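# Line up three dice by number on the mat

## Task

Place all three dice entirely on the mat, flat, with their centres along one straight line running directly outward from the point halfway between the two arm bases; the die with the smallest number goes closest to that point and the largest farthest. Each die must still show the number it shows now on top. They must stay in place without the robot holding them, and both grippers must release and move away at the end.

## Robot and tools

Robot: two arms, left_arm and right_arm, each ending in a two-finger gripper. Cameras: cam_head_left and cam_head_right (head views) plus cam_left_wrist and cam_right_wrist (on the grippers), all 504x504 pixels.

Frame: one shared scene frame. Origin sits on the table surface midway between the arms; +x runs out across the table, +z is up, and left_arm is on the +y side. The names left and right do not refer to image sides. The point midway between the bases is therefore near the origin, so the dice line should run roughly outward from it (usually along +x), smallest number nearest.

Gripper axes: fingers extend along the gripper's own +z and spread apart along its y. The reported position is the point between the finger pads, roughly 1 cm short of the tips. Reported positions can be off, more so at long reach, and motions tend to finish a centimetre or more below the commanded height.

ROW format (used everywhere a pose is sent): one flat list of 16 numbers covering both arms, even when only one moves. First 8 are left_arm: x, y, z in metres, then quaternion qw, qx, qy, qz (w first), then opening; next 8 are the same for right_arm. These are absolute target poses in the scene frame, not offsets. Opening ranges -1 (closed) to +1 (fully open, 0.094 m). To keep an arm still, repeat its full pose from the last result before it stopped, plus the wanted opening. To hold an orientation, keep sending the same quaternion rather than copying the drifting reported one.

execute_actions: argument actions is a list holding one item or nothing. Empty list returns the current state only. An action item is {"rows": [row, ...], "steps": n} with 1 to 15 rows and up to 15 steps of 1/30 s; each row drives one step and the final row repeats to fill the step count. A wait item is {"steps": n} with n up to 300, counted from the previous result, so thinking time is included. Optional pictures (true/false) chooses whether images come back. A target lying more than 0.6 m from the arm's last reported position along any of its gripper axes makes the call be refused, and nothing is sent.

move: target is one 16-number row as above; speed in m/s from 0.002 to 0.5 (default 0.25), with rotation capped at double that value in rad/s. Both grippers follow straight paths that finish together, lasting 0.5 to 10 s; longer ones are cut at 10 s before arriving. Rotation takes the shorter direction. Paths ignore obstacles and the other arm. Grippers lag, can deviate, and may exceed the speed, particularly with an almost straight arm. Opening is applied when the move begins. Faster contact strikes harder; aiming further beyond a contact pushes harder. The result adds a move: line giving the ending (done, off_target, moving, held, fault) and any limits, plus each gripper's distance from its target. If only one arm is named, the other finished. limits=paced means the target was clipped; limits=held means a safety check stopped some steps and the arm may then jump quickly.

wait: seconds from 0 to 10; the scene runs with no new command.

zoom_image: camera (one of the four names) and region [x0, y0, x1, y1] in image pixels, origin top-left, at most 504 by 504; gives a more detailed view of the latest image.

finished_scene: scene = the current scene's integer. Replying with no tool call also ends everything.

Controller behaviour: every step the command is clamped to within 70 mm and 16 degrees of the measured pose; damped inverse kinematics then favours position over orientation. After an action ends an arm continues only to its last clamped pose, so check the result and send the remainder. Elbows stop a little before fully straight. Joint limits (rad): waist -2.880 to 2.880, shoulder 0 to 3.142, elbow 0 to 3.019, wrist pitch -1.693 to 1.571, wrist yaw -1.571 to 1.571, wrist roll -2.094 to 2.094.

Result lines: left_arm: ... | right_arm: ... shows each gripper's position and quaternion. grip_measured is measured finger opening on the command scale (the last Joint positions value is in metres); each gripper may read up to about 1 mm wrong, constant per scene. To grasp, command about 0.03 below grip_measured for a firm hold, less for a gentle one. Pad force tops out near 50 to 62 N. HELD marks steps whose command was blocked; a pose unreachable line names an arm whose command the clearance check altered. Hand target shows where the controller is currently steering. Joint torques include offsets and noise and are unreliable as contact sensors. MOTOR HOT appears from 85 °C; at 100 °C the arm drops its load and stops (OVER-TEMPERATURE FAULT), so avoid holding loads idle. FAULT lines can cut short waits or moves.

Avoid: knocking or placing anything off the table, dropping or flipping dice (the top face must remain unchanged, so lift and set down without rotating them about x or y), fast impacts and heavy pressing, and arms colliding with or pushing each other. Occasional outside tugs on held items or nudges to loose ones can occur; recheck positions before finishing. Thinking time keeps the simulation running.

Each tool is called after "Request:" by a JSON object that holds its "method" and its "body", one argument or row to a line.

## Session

Request:
{"method": "execute_actions", "body": {
  "actions": []
}}

Scene clock: 0.00 s of 4800.00 s.
left_arm: end_effector_position=(+0.4217, +0.8418, +0.3022) grip_measured=+1.000 end_effector_quat_wxyz=(+0.721, -0.563, +0.379, +0.135) | right_arm: end_effector_position=(+0.3291, +0.4855, +0.3727) grip_measured=+1.000 end_effector_quat_wxyz=(-0.320, +0.663, -0.425, -0.527)
Joint positions: left_arm=[ 0.576  1.524  0.881  0.727 -0.397 -0.76   0.094] | right_arm=[ 0.942  2.242  2.412 -0.67  -1.046 -0.417  0.094]
Joint velocities: left_arm=[-0.005 -0.005 -0.007 -0.007 -0.051 -0.007  0.   ] | right_arm=[-0.005 -0.005  0.007 -0.007  0.037  0.022  0.   ]
Joint torques (N m, as the arm reports them, + toward a larger angle): no reading
Motor temperatures (°C, as the motors report them): left_arm=[21 24 24 22 21 24] | right_arm=[24 25 24 23 22 24]
Hand target (left_arm): +0.425, +0.845, +0.323; +0.735, -0.555, +0.366, +0.132
Hand target (right_arm): +0.330, +0.487, +0.382; -0.329, +0.664, -0.417, -0.526

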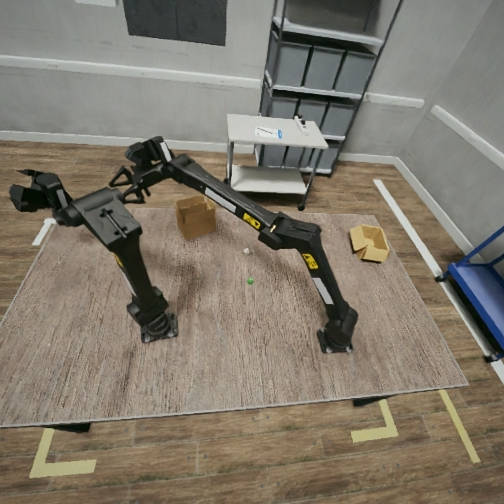

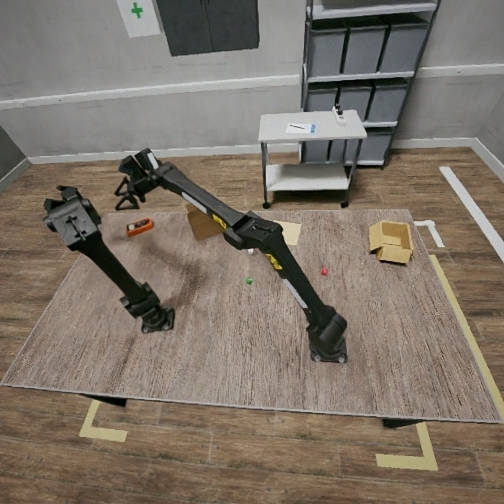

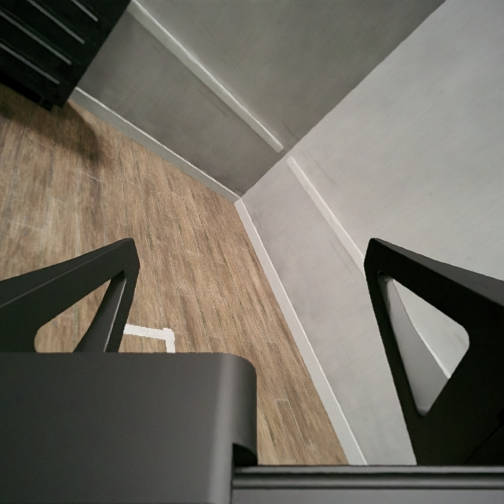

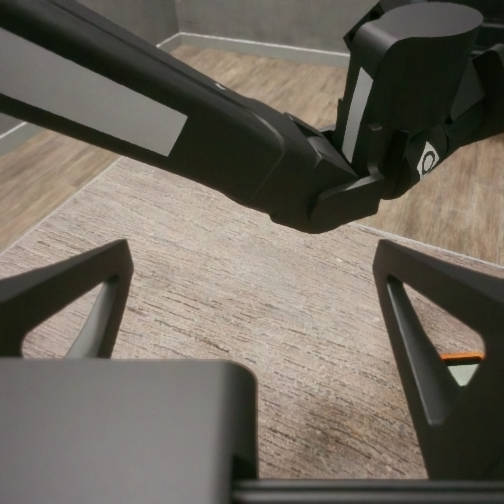

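Request:
{"method": "move", "body": {
  "target": [0.4217,0.8418,0.31,0.721,-0.563,0.379,0.135,1,0.33,0.1,0.36,-0.32,0.663,-0.425,-0.527,1],
  "speed": 0.3
}}

Request:
{"method": "move", "body": {
  "target": [0.32,0.45,0.3,0,0,1,0,1,0.29,-0.27,0.17,0,0,1,0,1],
  "speed": 0.35
}}

Request:
{"method": "move", "body": {
  "target": [0.27,0.04,0.2,0,0,1,0,1,0.28,-0.27,0.1,0,0,1,0,1],
  "speed": 0.35
}}

Scene clock: 6.53 s of 4800.00 s.
left_arm: end_effector_position=(+0.4217, +0.8419, +0.3007) grip_measured=+1.000 end_effector_quat_wxyz=(+0.719, -0.565, +0.381, +0.136) | right_arm: end_effector_position=(+0.3273, +0.2124, +0.3587) grip_measured=+1.000 end_effector_quat_wxyz=(-0.311, +0.646, -0.442, -0.540)
Joint positions: left_arm=[ 0.576  1.524  0.881  0.721 -0.397 -0.76   0.094] | right_arm=[ 0.645  1.679  1.563 -0.789 -1.282 -0.807  0.094]
Joint velocities: left_arm=[-0.005  0.015  0.007  0.012  0.066 -0.051  0.   ] | right_arm=[-0.005 -0.005  0.007 -0.012 -0.022  0.037  0.   ]
Joint torques (N m, as the arm reports them, + toward a larger angle): left_arm=[  0.02 -13.79   9.43   1.29  -0.13   0.03] | right_arm=[  0.63 -14.04  10.25   1.66  -0.41   0.12]
Motor temperatures (°C, as the motors report them): left_arm=[21 25 26 22 21 24] | right_arm=[24 26 26 23 22 24]
Hand target (left_arm): +0.422, +0.842, +0.310; +0.722, -0.563, +0.379, +0.135
Hand target (right_arm): +0.328, +0.217, +0.360; -0.313, +0.647, -0.439, -0.539
Off the commanded pose (left_arm): 0.009 m, 0 deg.
Off the commanded pose (right_arm): 0.112 m, 3 deg; position clipped at the last step of the last action.
After step 90, 1.90 s passed at rest.
move: held (right_arm); limits=paced,held; held on 17 of 49 steps (right_arm), including the last (right_arm)
pose unreachable (right arm): on one or more control steps of this call this arm could not follow its commanded pose, so it was not sent that pose on those steps. On the call's last step it was still not sent that pose. It may still have moved: this result reports where it is.
cause: the commanded pose would bring two parts of the arm too close to each other (its wrist (the part past joint 4) and its wrist camera, with joints 5 (wrist yaw) and 6 (wrist roll) between them).

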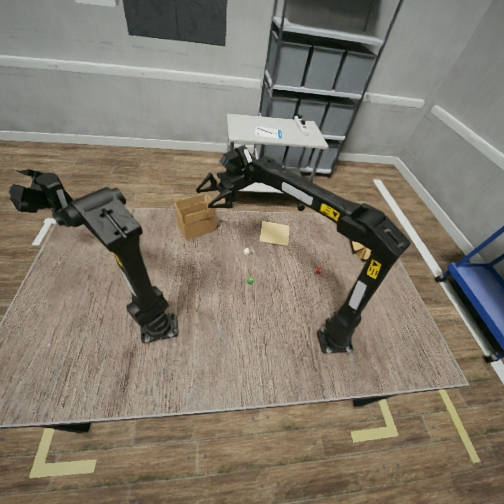

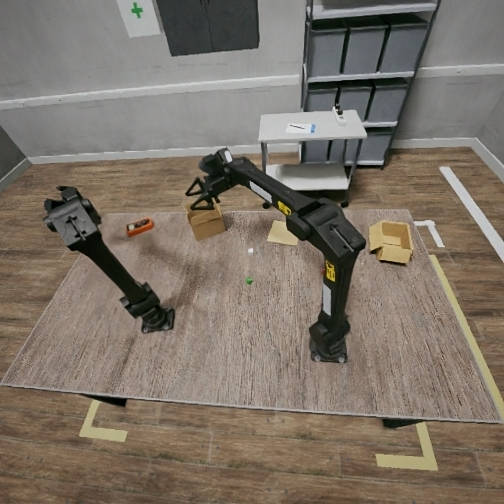

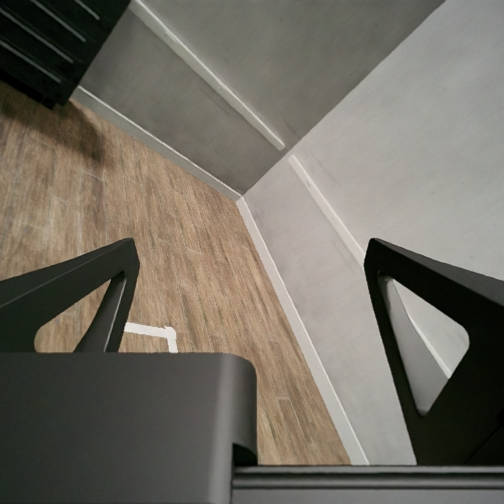

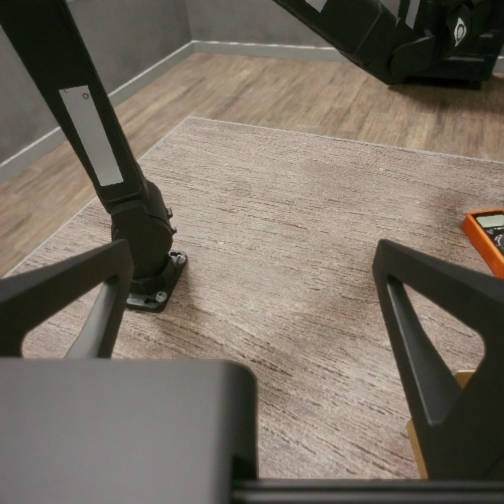

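Scene clock: 10.63 s of 4800.00 s.
left_arm: end_effector_position=(+0.3074, +0.4497, +0.2767) grip_measured=+1.000 end_effector_quat_wxyz=(-0.018, -0.017, +1.000, -0.013) | right_arm: end_effector_position=(+0.2922, -0.2694, +0.1771) grip_measured=+1.000 end_effector_quat_wxyz=(+0.017, -0.012, +1.000, -0.003)
Joint positions: left_arm=[ 0.093  1.123  1.178 -1.667  0.016  0.249  0.094] | right_arm=[ 0.007  1.236  1.004 -1.304  0.006 -0.032  0.094]
Joint velocities: left_arm=[-0.015  0.005  0.022 -0.017  0.022 -0.037  0.   ] | right_arm=[ 0.015 -0.005  0.022 -0.007  0.007  0.007  0.   ]
Joint torques (N m, as the arm reports them, + toward a larger angle): left_arm=[ 0.11 -7.07 14.36 -0.17 -0.31  0.11] | right_arm=[-0.39 -6.86  8.43  0.    0.22  0.09]
Motor temperatures (°C, as the motors report them): left_arm=[21 25 28 22 21 24] | right_arm=[24 26 26 23 22 24]
Hand target (left_arm): +0.317, +0.451, +0.298; +0.002, -0.007, +1.000, -0.005
Hand target (right_arm): +0.289, -0.272, +0.170; -0.002, -0.003, +1.000, -0.004
Off the commanded pose (left_arm): 0.026 m, 3 deg.
Off the commanded pose (right_arm): 0.007 m, 2 deg.
move: off_target (left_arm)

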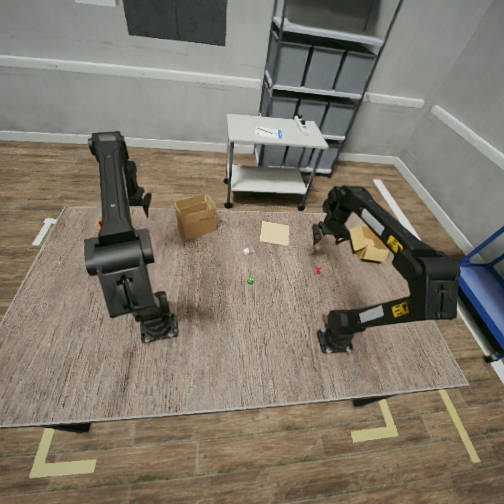

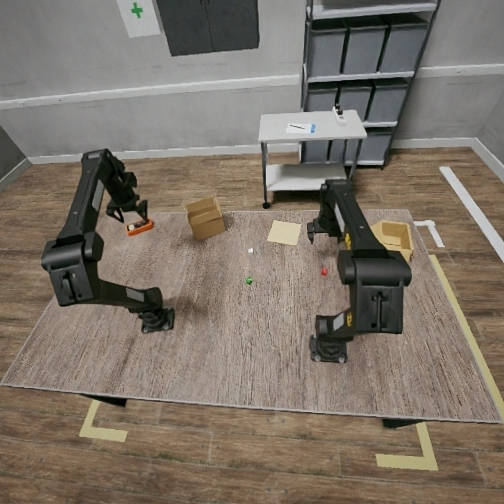

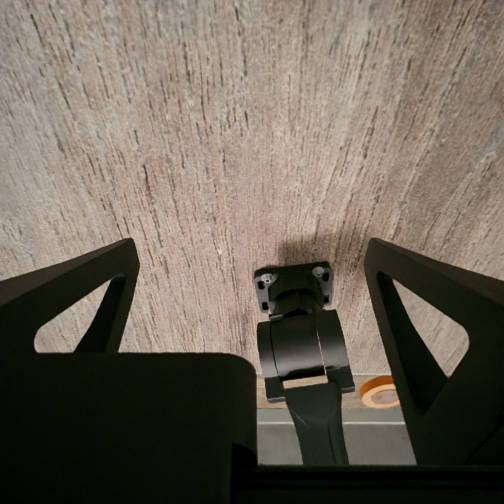

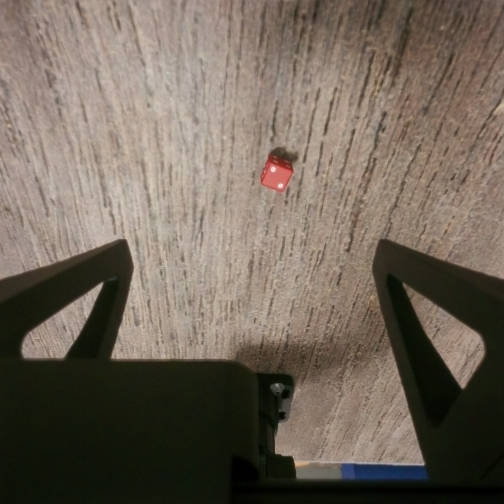

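Scene clock: 12.50 s of 4800.00 s.
left_arm: end_effector_position=(+0.2556, +0.0620, +0.1795) grip_measured=+1.000 end_effector_quat_wxyz=(-0.029, +0.007, +0.999, +0.030) | right_arm: end_effector_position=(+0.2773, -0.2689, +0.1073) grip_measured=+1.000 end_effector_quat_wxyz=(+0.003, -0.007, +1.000, -0.002)
Joint positions: left_arm=[-1.12   1.426  1.186 -1.415  0.01  -0.917  0.094] | right_arm=[ 0.007  1.28   0.849 -1.133  0.004 -0.023  0.094]
Joint velocities: left_arm=[-0.005 -0.005 -0.002 -0.007 -0.022  0.007  0.   ] | right_arm=[ 0.005 -0.015 -0.002  0.012  0.037 -0.007  0.   ]
Joint torques (N m, as the arm reports them, + toward a larger angle): left_arm=[  1.01 -11.42  13.24   0.81  -0.4   -0.08] | right_arm=[-0.61 -6.11  7.72  1.42 -0.03  0.12]
Motor temperatures (°C, as the motors report them): left_arm=[21 25 28 22 21 24] | right_arm=[24 26 26 23 22 24]
Hand target (left_arm): +0.268, +0.047, +0.201; -0.006, +0.000, +1.000, +0.004
Hand target (right_arm): +0.281, -0.270, +0.100; +0.000, -0.000, +1.000, -0.000
Off the commanded pose (left_arm): 0.033 m, 5 deg.
Off the commanded pose (right_arm): 0.008 m, 1 deg.
move: off_target (left_arm)

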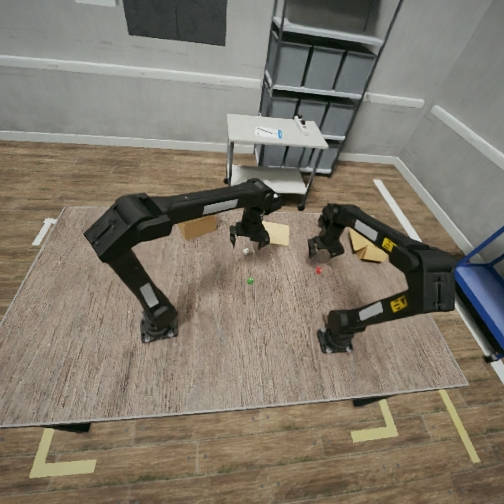

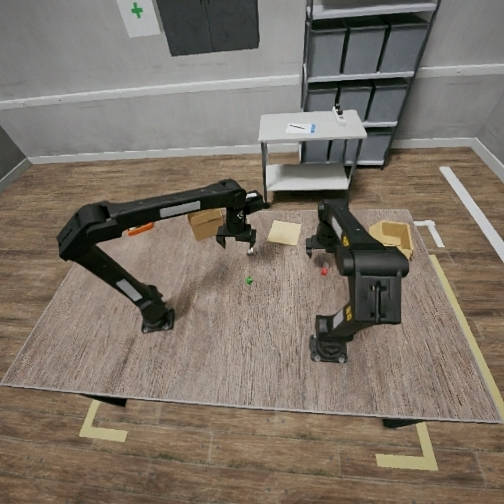

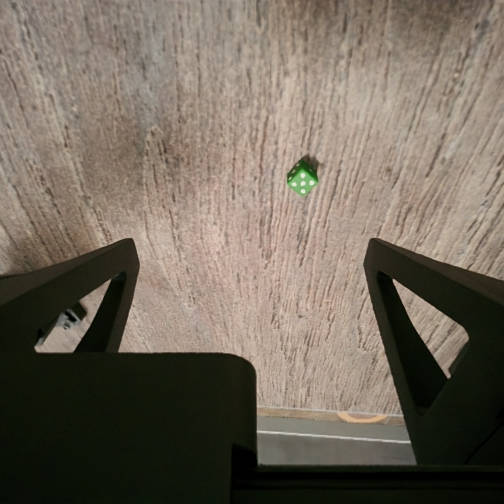

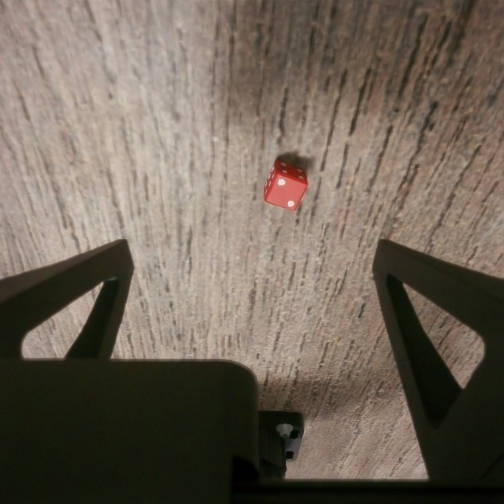

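Request:
{"method": "move", "body": {
  "target": [0.215,0.022,0.07,0,0.35,0.937,0,1,0.26,-0.29,0.014,0,0.15,0.989,0,1],
  "speed": 0.15
}}

Request:
{"method": "zoom_image", "body": {
  "camera": "cam_head_left",
  "region": [235,215,295,265]
}}

Scene clock: 22.43 s of 4800.00 s.
left_arm: end_effector_position=(+0.2168, +0.0288, +0.0718) grip_measured=+1.000 end_effector_quat_wxyz=(-0.007, +0.338, +0.941, +0.004) | right_arm: end_effector_position=(+0.2602, -0.2875, +0.0214) grip_measured=+1.000 end_effector_quat_wxyz=(+0.004, +0.140, +0.990, -0.002)
Joint positions: left_arm=[-1.254  1.512  0.976 -1.052  0.003 -0.374  0.094] | right_arm=[-0.053  1.385  0.678 -0.857  0.004  0.213  0.094]
Joint velocities: left_arm=[-0.015 -0.005 -0.002  0.017 -0.007  0.022  0.   ] | right_arm=[-0.005 -0.005 -0.012  0.017  0.007 -0.007  0.   ]
Joint torques (N m, as the arm reports them, + toward a larger angle): left_arm=[ -1.   -11.76   7.61   1.25  -0.36   0.07] | right_arm=[-0.79 -6.75  6.48  1.44  0.    0.1 ]
Motor temperatures (°C, as the motors report them): left_arm=[21 25 30 22 21 24] | right_arm=[24 26 27 23 22 24]
Hand target (left_arm): +0.215, +0.023, +0.071; -0.001, +0.350, +0.937, +0.001
Hand target (right_arm): +0.261, -0.290, +0.014; -0.001, +0.150, +0.989, -0.000
Off the commanded pose (left_arm): 0.007 m, 2 deg.
Off the commanded pose (right_arm): 0.008 m, 1 deg.
After step 90, 4.13 s passed at rest.
move: done

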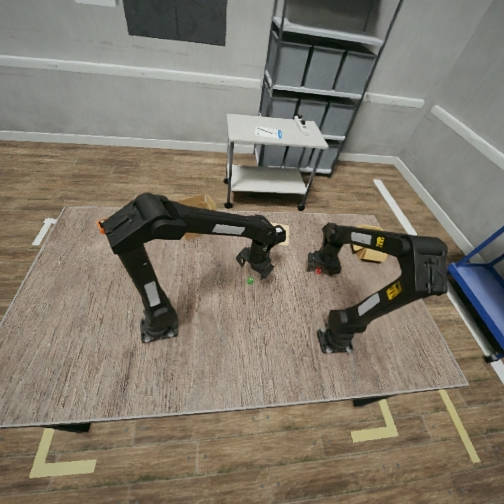

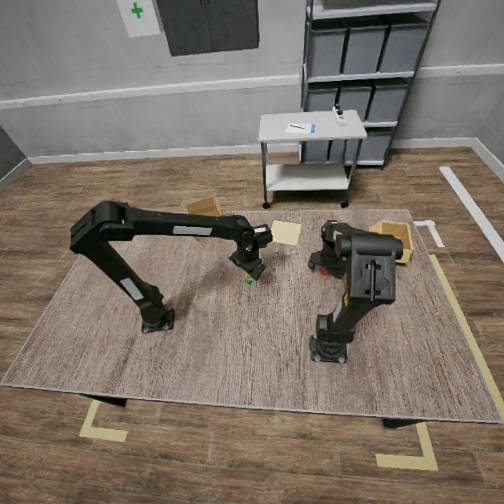

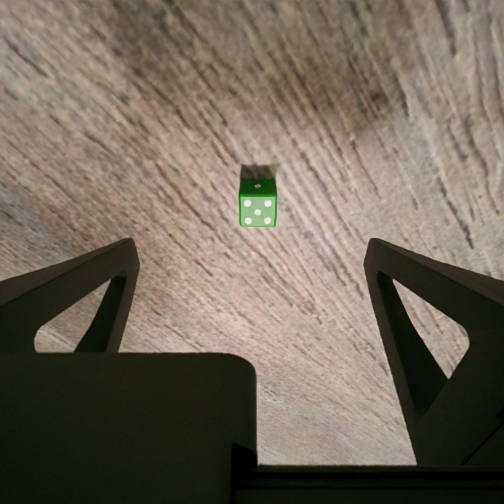

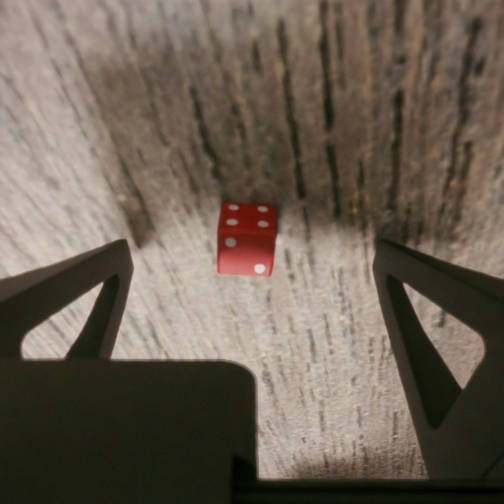

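Region (235, 215, 295, 265) of cam_head_left's 504x504 image, scaled by 8.400, with more detail than that image has.

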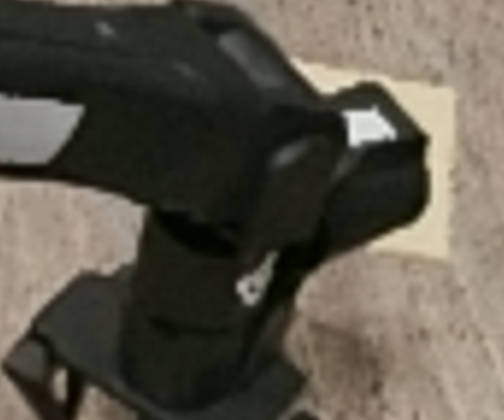

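Request:
{"method": "move", "body": {
  "target": [0.208,0.03,0.011,0,0.34,0.94,0,1,0.265,-0.289,0.006,0,0.16,0.987,0,0.2],
  "speed": 0.1
}}

Scene clock: 26.67 s of 4800.00 s.
left_arm: end_effector_position=(+0.2100, +0.0367, +0.0119) grip_measured=+1.000 end_effector_quat_wxyz=(-0.008, +0.339, +0.941, +0.005) | right_arm: end_effector_position=(+0.2638, -0.2877, +0.0141) grip_measured=+0.202 end_effector_quat_wxyz=(+0.004, +0.153, +0.988, -0.001)
Joint positions: left_arm=[-1.26   1.59   0.877 -0.875  0.003 -0.379  0.094] | right_arm=[-0.053  1.41   0.678 -0.831  0.004  0.238  0.056]
Joint velocities: left_arm=[-0.015 -0.015  0.002 -0.012  0.037  0.051  0.   ] | right_arm=[ 0.005 -0.005  0.007  0.002  0.007  0.037 -0.   ]
Joint torques (N m, as the arm reports them, + toward a larger angle): left_arm=[ -1.09 -11.49   7.05   0.95  -0.34  -0.12] | right_arm=[-0.42 -6.69  6.52  1.49 -0.04  0.18]
Motor temperatures (°C, as the motors report them): left_arm=[21 25 29 22 21 24] | right_arm=[24 26 27 23 22 24]
Hand target (left_arm): +0.208, +0.030, +0.012; -0.000, +0.340, +0.940, +0.000
Hand target (right_arm): +0.265, -0.289, +0.006; -0.000, +0.160, +0.987, -0.000
Off the commanded pose (left_arm): 0.007 m, 1 deg.
Off the commanded pose (right_arm): 0.008 m, 1 deg.
After step 90, 0.27 s passed at rest.
move: done

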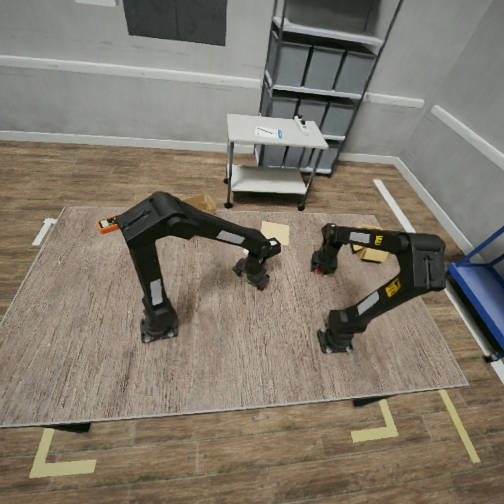

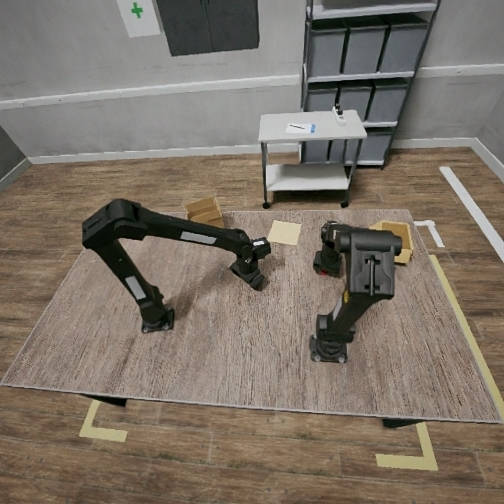

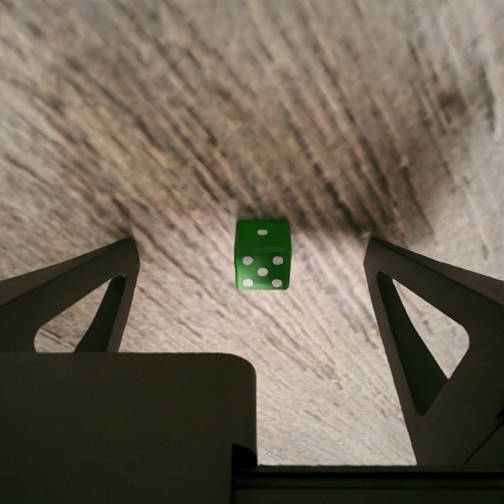

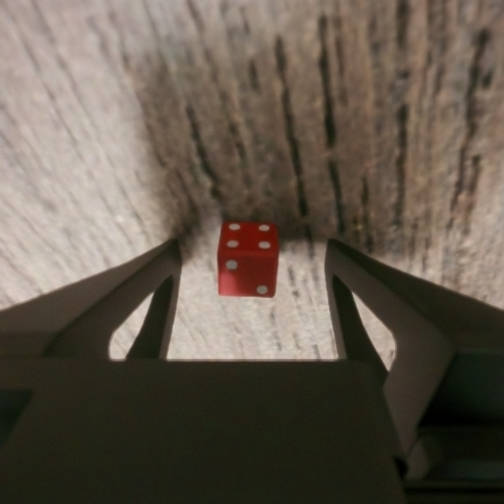

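Request:
{"method": "move", "body": {
  "target": [0.208,0.032,0.011,0,0.34,0.94,0,-0.66,0.265,-0.289,0.008,0,0.16,0.987,0,-0.66]
}}

Request:
{"method": "move", "body": {
  "target": [0.2,0.08,0.09,0,0.25,0.968,0,-0.66,0.28,-0.27,0.09,0,0.1,0.995,0,-0.66]
}}

Request:
{"method": "move", "body": {
  "target": [0.2,0.3,0.11,0,0.14,0.99,0,-0.66,0.5,-0.07,0.2,0,0,1,0,-0.66]
}}

Scene clock: 32.67 s of 4800.00 s.
left_arm: end_effector_position=(+0.2103, +0.0361, +0.0119) grip_measured=-0.608 end_effector_quat_wxyz=(-0.007, +0.339, +0.941, +0.004) | right_arm: end_effector_position=(+0.2638, -0.2877, +0.0141) grip_measured=-0.601 end_effector_quat_wxyz=(+0.004, +0.153, +0.988, -0.001)
Joint positions: left_arm=[-1.26   1.59   0.877 -0.872  0.003 -0.379  0.018] | right_arm=[-0.053  1.41   0.678 -0.831  0.004  0.238  0.019]
Joint velocities: left_arm=[-0.015 -0.005 -0.002 -0.007 -0.051  0.037  0.   ] | right_arm=[-0.015 -0.015  0.002  0.012  0.007 -0.051  0.   ]
Joint torques (N m, as the arm reports them, + toward a larger angle): left_arm=[ -0.33 -12.62   6.45   1.31  -0.36  -0.1 ] | right_arm=[-0.69 -7.15  6.6   1.05  0.01  0.12]
Motor temperatures (°C, as the motors report them): left_arm=[21 25 29 22 21 24] | right_arm=[24 26 27 23 22 24]
Hand target (left_arm): +0.208, +0.032, +0.011; -0.000, +0.340, +0.940, +0.000
Hand target (right_arm): +0.265, -0.289, +0.008; -0.000, +0.160, +0.987, -0.000
Off the commanded pose (left_arm): 0.005 m, 1 deg.
Off the commanded pose (right_arm): 0.006 m, 1 deg.
After step 90, 2.30 s passed at rest.
move: done

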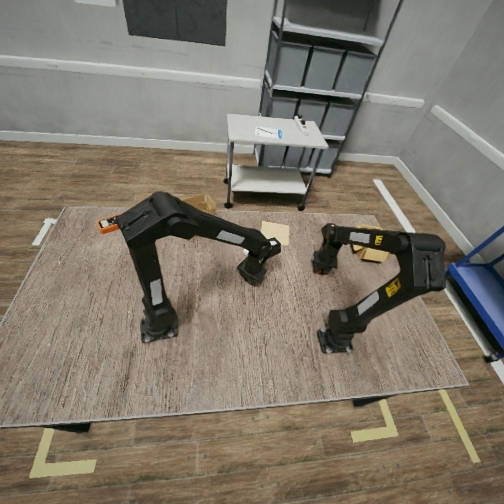

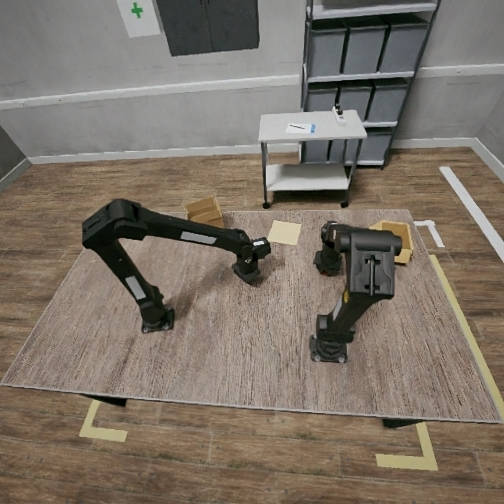

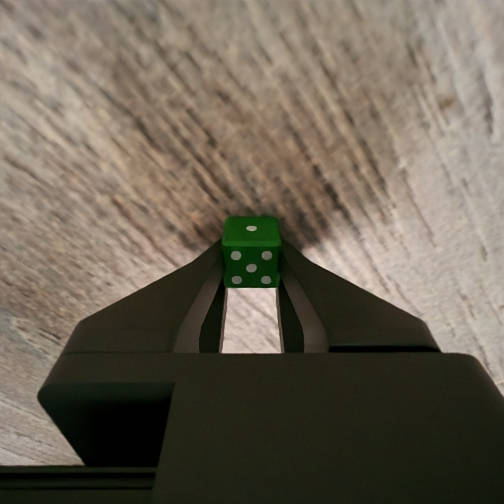

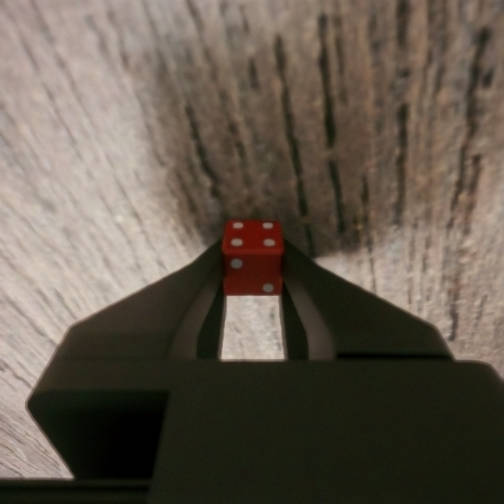

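Scene clock: 33.60 s of 4800.00 s.
left_arm: end_effector_position=(+0.1967, +0.0761, +0.0882) grip_measured=-0.608 end_effector_quat_wxyz=(+0.004, +0.262, +0.965, -0.006) | right_arm: end_effector_position=(+0.2708, -0.2726, +0.0792) grip_measured=-0.601 end_effector_quat_wxyz=(-0.007, +0.108, +0.994, -0.002)
Joint positions: left_arm=[-1.238  1.337  0.845 -1.063  0.003 -0.519  0.018] | right_arm=[-0.005  1.317  0.799 -1.068  0.003  0.196  0.019]
Joint velocities: left_arm=[-0.005 -0.015  0.002 -0.002  0.007 -0.037  0.   ] | right_arm=[-0.005 -0.005 -0.007  0.002  0.007 -0.007 -0.001]
Joint torques (N m, as the arm reports them, + toward a larger angle): left_arm=[ 1.3  -9.01  8.62 -0.02 -0.37 -0.14] | right_arm=[-0.18 -9.04  9.51 -0.29 -0.01 -0.05]
Motor temperatures (°C, as the motors report them): left_arm=[21 25 29 22 21 24] | right_arm=[24 26 27 23 22 24]
Hand target (left_arm): +0.200, +0.080, +0.089; +0.000, +0.250, +0.968, -0.000
Hand target (right_arm): +0.279, -0.270, +0.090; +0.001, +0.100, +0.995, +0.000
Off the commanded pose (left_arm): 0.005 m, 2 deg.
Off the commanded pose (right_arm): 0.014 m, 1 deg.
move: off_target (right_arm)

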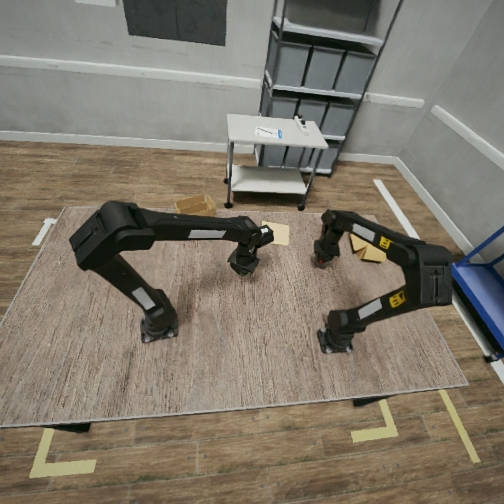

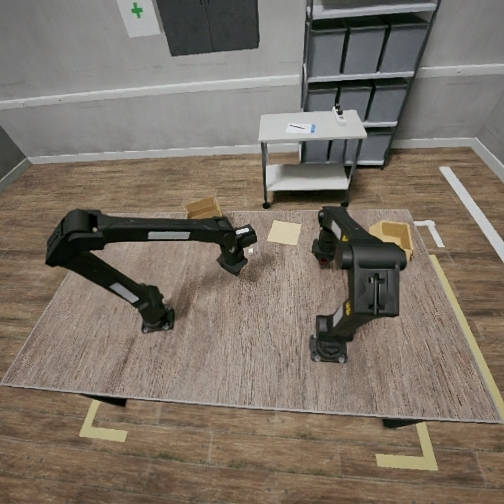

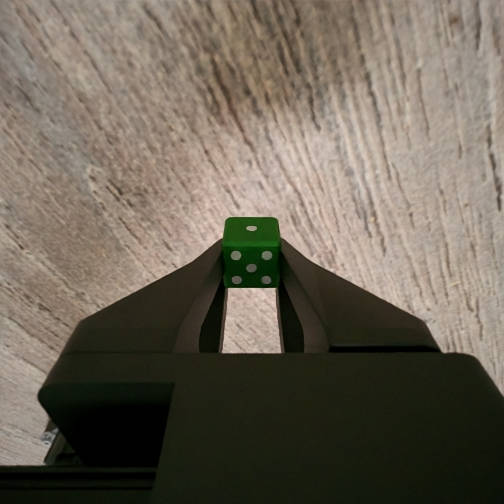

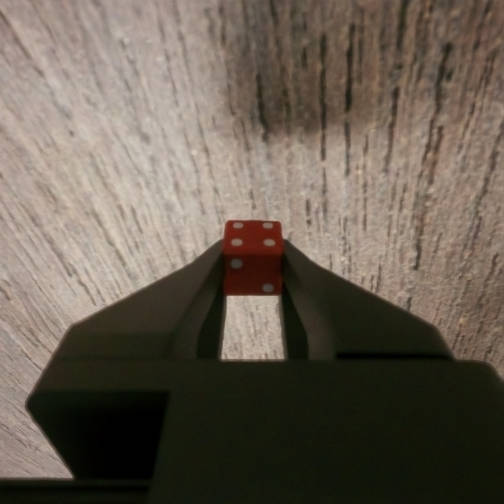

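Scene clock: 35.53 s of 4800.00 s.
left_arm: end_effector_position=(+0.2021, +0.2935, +0.1071) grip_measured=-0.608 end_effector_quat_wxyz=(+0.008, +0.138, +0.990, -0.004) | right_arm: end_effector_position=(+0.4888, -0.0756, +0.2033) grip_measured=-0.601 end_effector_quat_wxyz=(+0.005, -0.003, +1.000, +0.001)
Joint positions: left_arm=[-0.607  0.839  0.561 -1.275  0.003 -0.141  0.018] | right_arm=[ 0.355  1.838  1.763 -1.485  0.001  0.333  0.019]
Joint velocities: left_arm=[ 0.005 -0.005 -0.017  0.007 -0.051  0.037  0.001] | right_arm=[ 0.005  0.005 -0.002 -0.002 -0.037 -0.007 -0.001]
Joint torques (N m, as the arm reports them, + toward a larger angle): left_arm=[ 0.85 -1.64  9.   -0.09 -0.09  0.06] | right_arm=[ -0.44 -14.23  12.01  -0.12   0.01   0.11]
Motor temperatures (°C, as the motors report them): left_arm=[21 25 29 22 21 24] | right_arm=[24 26 27 23 22 24]
Hand target (left_arm): +0.200, +0.296, +0.108; +0.003, +0.140, +0.990, -0.003
Hand target (right_arm): +0.499, -0.070, +0.202; +0.003, +0.000, +1.000, +0.002
Off the commanded pose (left_arm): 0.007 m, 1 deg.
Off the commanded pose (right_arm): 0.013 m, 1 deg.
move: off_target (right_arm)

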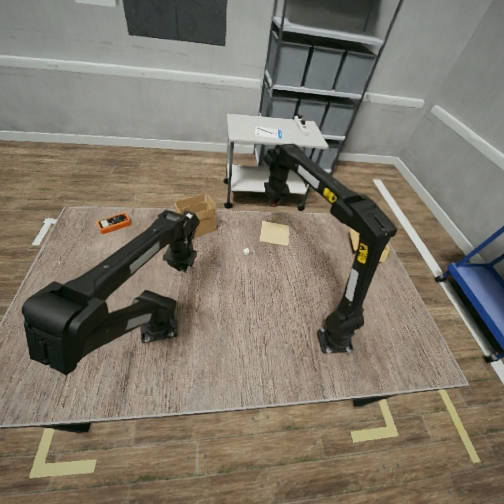

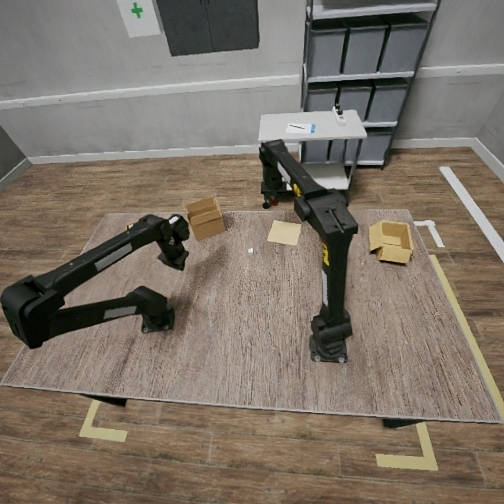

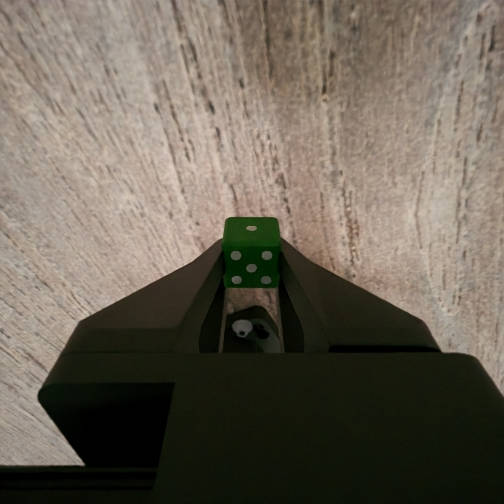

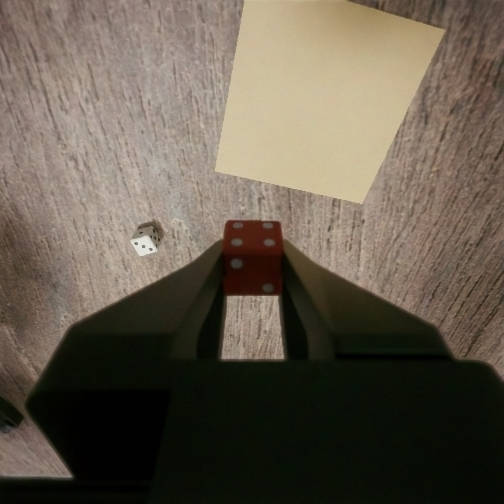

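Request:
{"method": "move", "body": {
  "target": [0.3,0.2,0.12,0,0.17,0.985,0,-0.66,0.22,-0.42,0.12,0,0.17,0.985,0,-0.66],
  "speed": 0.35
}}

Request:
{"method": "move", "body": {
  "target": [0.512,-0.145,0.07,0,0.17,0.985,0,-0.66,0.22,-0.42,0.12,0,0.17,0.985,0,-0.66],
  "speed": 0.3
}}

Request:
{"method": "move", "body": {
  "target": [0.512,-0.145,0.022,0,0.17,0.985,0,-0.66,0.22,-0.42,0.12,0,0.17,0.985,0,-0.66],
  "speed": 0.05
}}

Scene clock: 48.23 s of 4800.00 s.
left_arm: end_effector_position=(+0.2802, +0.2169, +0.1056) grip_measured=-0.608 end_effector_quat_wxyz=(-0.030, +0.169, +0.985, +0.010) | right_arm: end_effector_position=(+0.2132, -0.4195, +0.1130) grip_measured=-0.601 end_effector_quat_wxyz=(-0.023, +0.179, +0.984, +0.000)
Joint positions: left_arm=[-0.736  1.245  0.813 -1.202  0.003 -0.208  0.018] | right_arm=[-0.506  1.246  0.835 -1.203  0.015 -0.161  0.019]
Joint velocities: left_arm=[-0.005 -0.015  0.012 -0.012 -0.11   0.051 -0.   ] | right_arm=[-0.005 -0.015 -0.032 -0.012 -0.095 -0.037 -0.   ]
Joint torques (N m, as the arm reports them, + toward a larger angle): left_arm=[-0.89 -6.87 12.76  1.09 -0.31 -0.17] | right_arm=[ 0.72 -8.6   7.95  1.28 -0.06 -0.01]
Motor temperatures (°C, as the motors report them): left_arm=[21 24 29 22 21 24] | right_arm=[24 26 29 23 22 24]
Hand target (left_arm): +0.298, +0.202, +0.122; -0.001, +0.170, +0.985, +0.000
Hand target (right_arm): +0.218, -0.419, +0.118; -0.006, +0.170, +0.985, -0.004
Off the commanded pose (left_arm): 0.030 m, 4 deg.
Off the commanded pose (right_arm): 0.010 m, 3 deg.
After step 90, 7.77 s passed at rest.
move: off_target (left_arm, right_arm)

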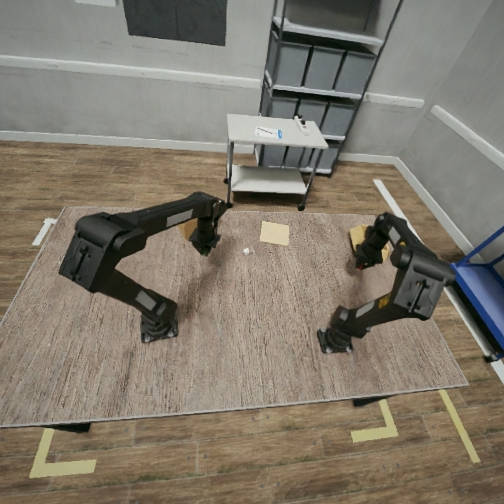

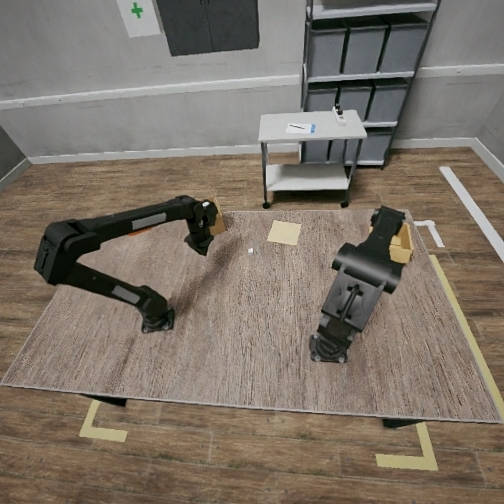

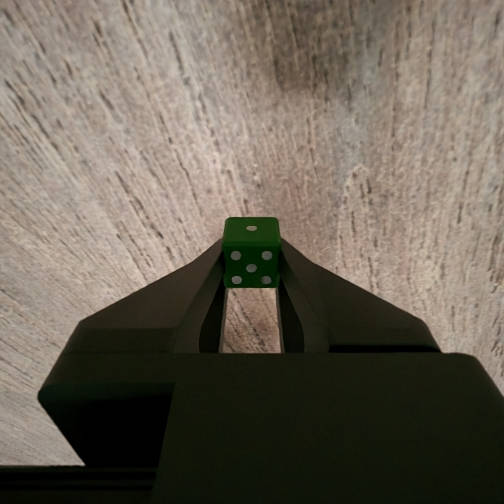

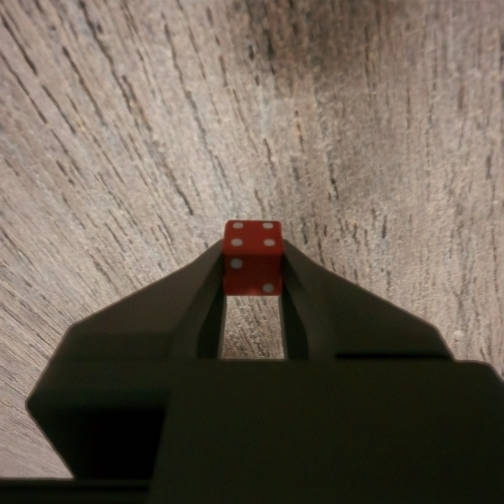

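Scene clock: 50.43 s of 4800.00 s.
left_arm: end_effector_position=(+0.5068, -0.1309, +0.0478) grip_measured=-0.608 end_effector_quat_wxyz=(-0.021, +0.172, +0.985, +0.013) | right_arm: end_effector_position=(+0.2141, -0.4178, +0.1130) grip_measured=-0.601 end_effector_quat_wxyz=(-0.021, +0.175, +0.984, +0.006)
Joint positions: left_arm=[-0.997  2.325  2.149 -1.445  0.005 -0.463  0.018] | right_arm=[-0.506  1.246  0.835 -1.203  0.004 -0.169  0.019]
Joint velocities: left_arm=[-0.005 -0.034 -0.012  0.007 -0.125  0.037  0.   ] | right_arm=[-0.005 -0.005  0.007 -0.017 -0.037 -0.007  0.001]
Joint torques (N m, as the arm reports them, + toward a larger angle): left_arm=[ -0.56 -25.14  13.92  -0.15  -0.4   -0.14] | right_arm=[ 0.5  -8.76  8.11  1.33 -0.07 -0.06]
Motor temperatures (°C, as the motors report them): left_arm=[21 25 30 22 21 24] | right_arm=[24 26 29 23 22 24]
Hand target (left_arm): +0.513, -0.144, +0.074; -0.001, +0.170, +0.985, +0.001
Hand target (right_arm): +0.220, -0.420, +0.120; -0.000, +0.170, +0.985, +0.000
Off the commanded pose (left_arm): 0.027 m, 3 deg.
Off the commanded pose (right_arm): 0.009 m, 3 deg.
move: off_target (left_arm, right_arm)

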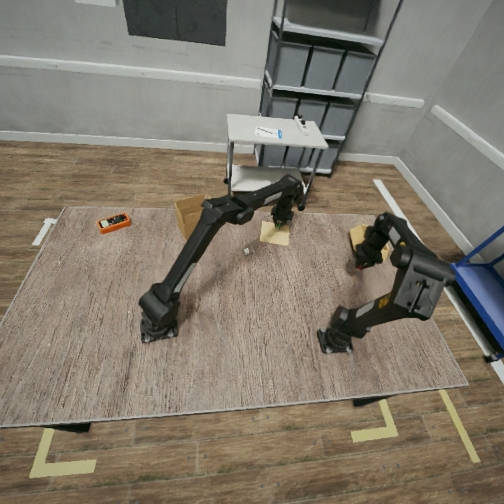

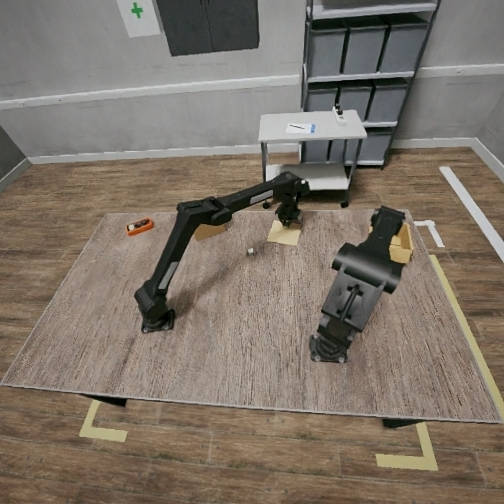

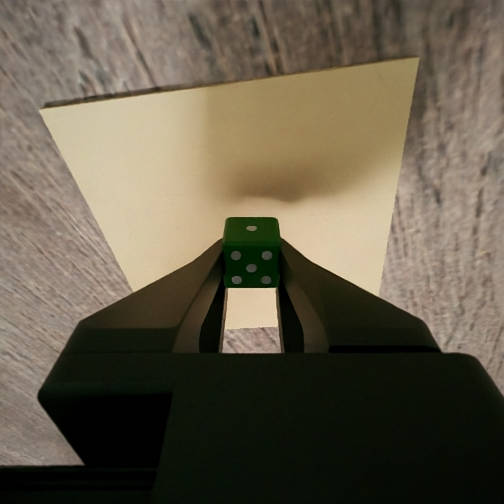

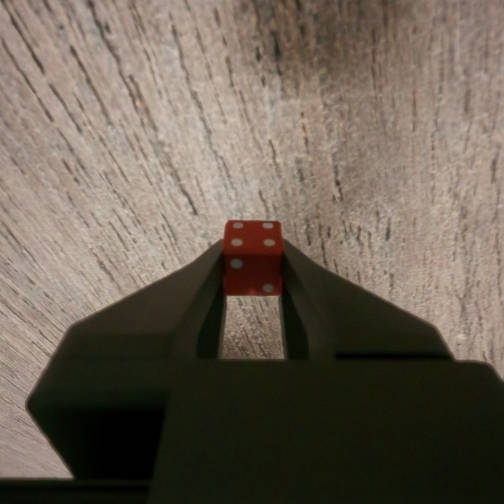

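Scene clock: 51.40 s of 4800.00 s.
left_arm: end_effector_position=(+0.5130, -0.1374, +0.0228) grip_measured=-0.608 end_effector_quat_wxyz=(-0.009, +0.171, +0.985, +0.003) | right_arm: end_effector_position=(+0.2141, -0.4178, +0.1130) grip_measured=-0.601 end_effector_quat_wxyz=(-0.021, +0.175, +0.984, +0.006)
Joint positions: left_arm=[-0.997  2.346  2.122 -1.365  0.005 -0.464  0.018] | right_arm=[-0.506  1.246  0.835 -1.203  0.004 -0.169  0.019]
Joint velocities: left_arm=[-0.015  0.005  0.002 -0.002 -0.037 -0.037  0.001] | right_arm=[-0.005 -0.024  0.002 -0.017 -0.051 -0.022 -0.001]
Joint torques (N m, as the arm reports them, + toward a larger angle): left_arm=[ -0.35 -25.4    8.92   1.2   -0.44  -0.17] | right_arm=[-0.04 -8.35  8.11  1.3  -0.05 -0.03]
Motor temperatures (°C, as the motors report them): left_arm=[21 25 30 22 21 24] | right_arm=[24 26 29 23 22 24]
Hand target (left_arm): +0.512, -0.145, +0.022; -0.000, +0.170, +0.985, +0.000
Hand target (right_arm): +0.220, -0.420, +0.120; -0.000, +0.170, +0.985, +0.000
Off the commanded pose (left_arm): 0.008 m, 1 deg.
Off the commanded pose (right_arm): 0.009 m, 3 deg.
move: off_target (right_arm)

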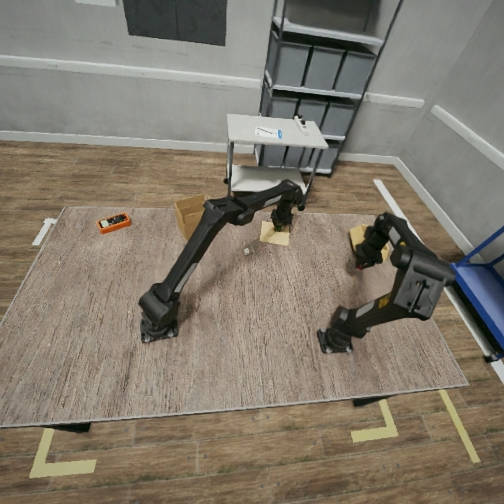

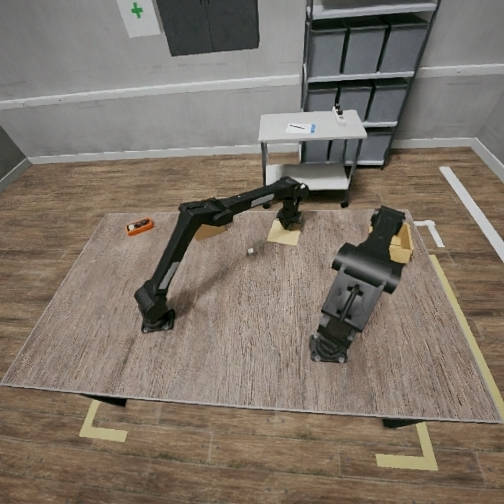

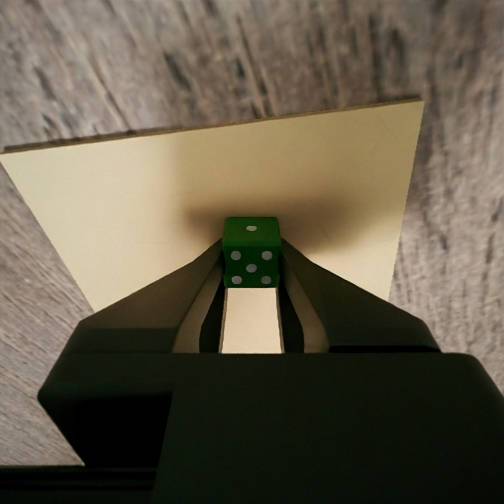

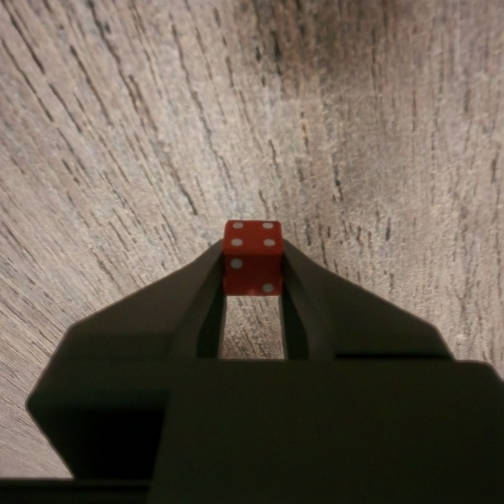

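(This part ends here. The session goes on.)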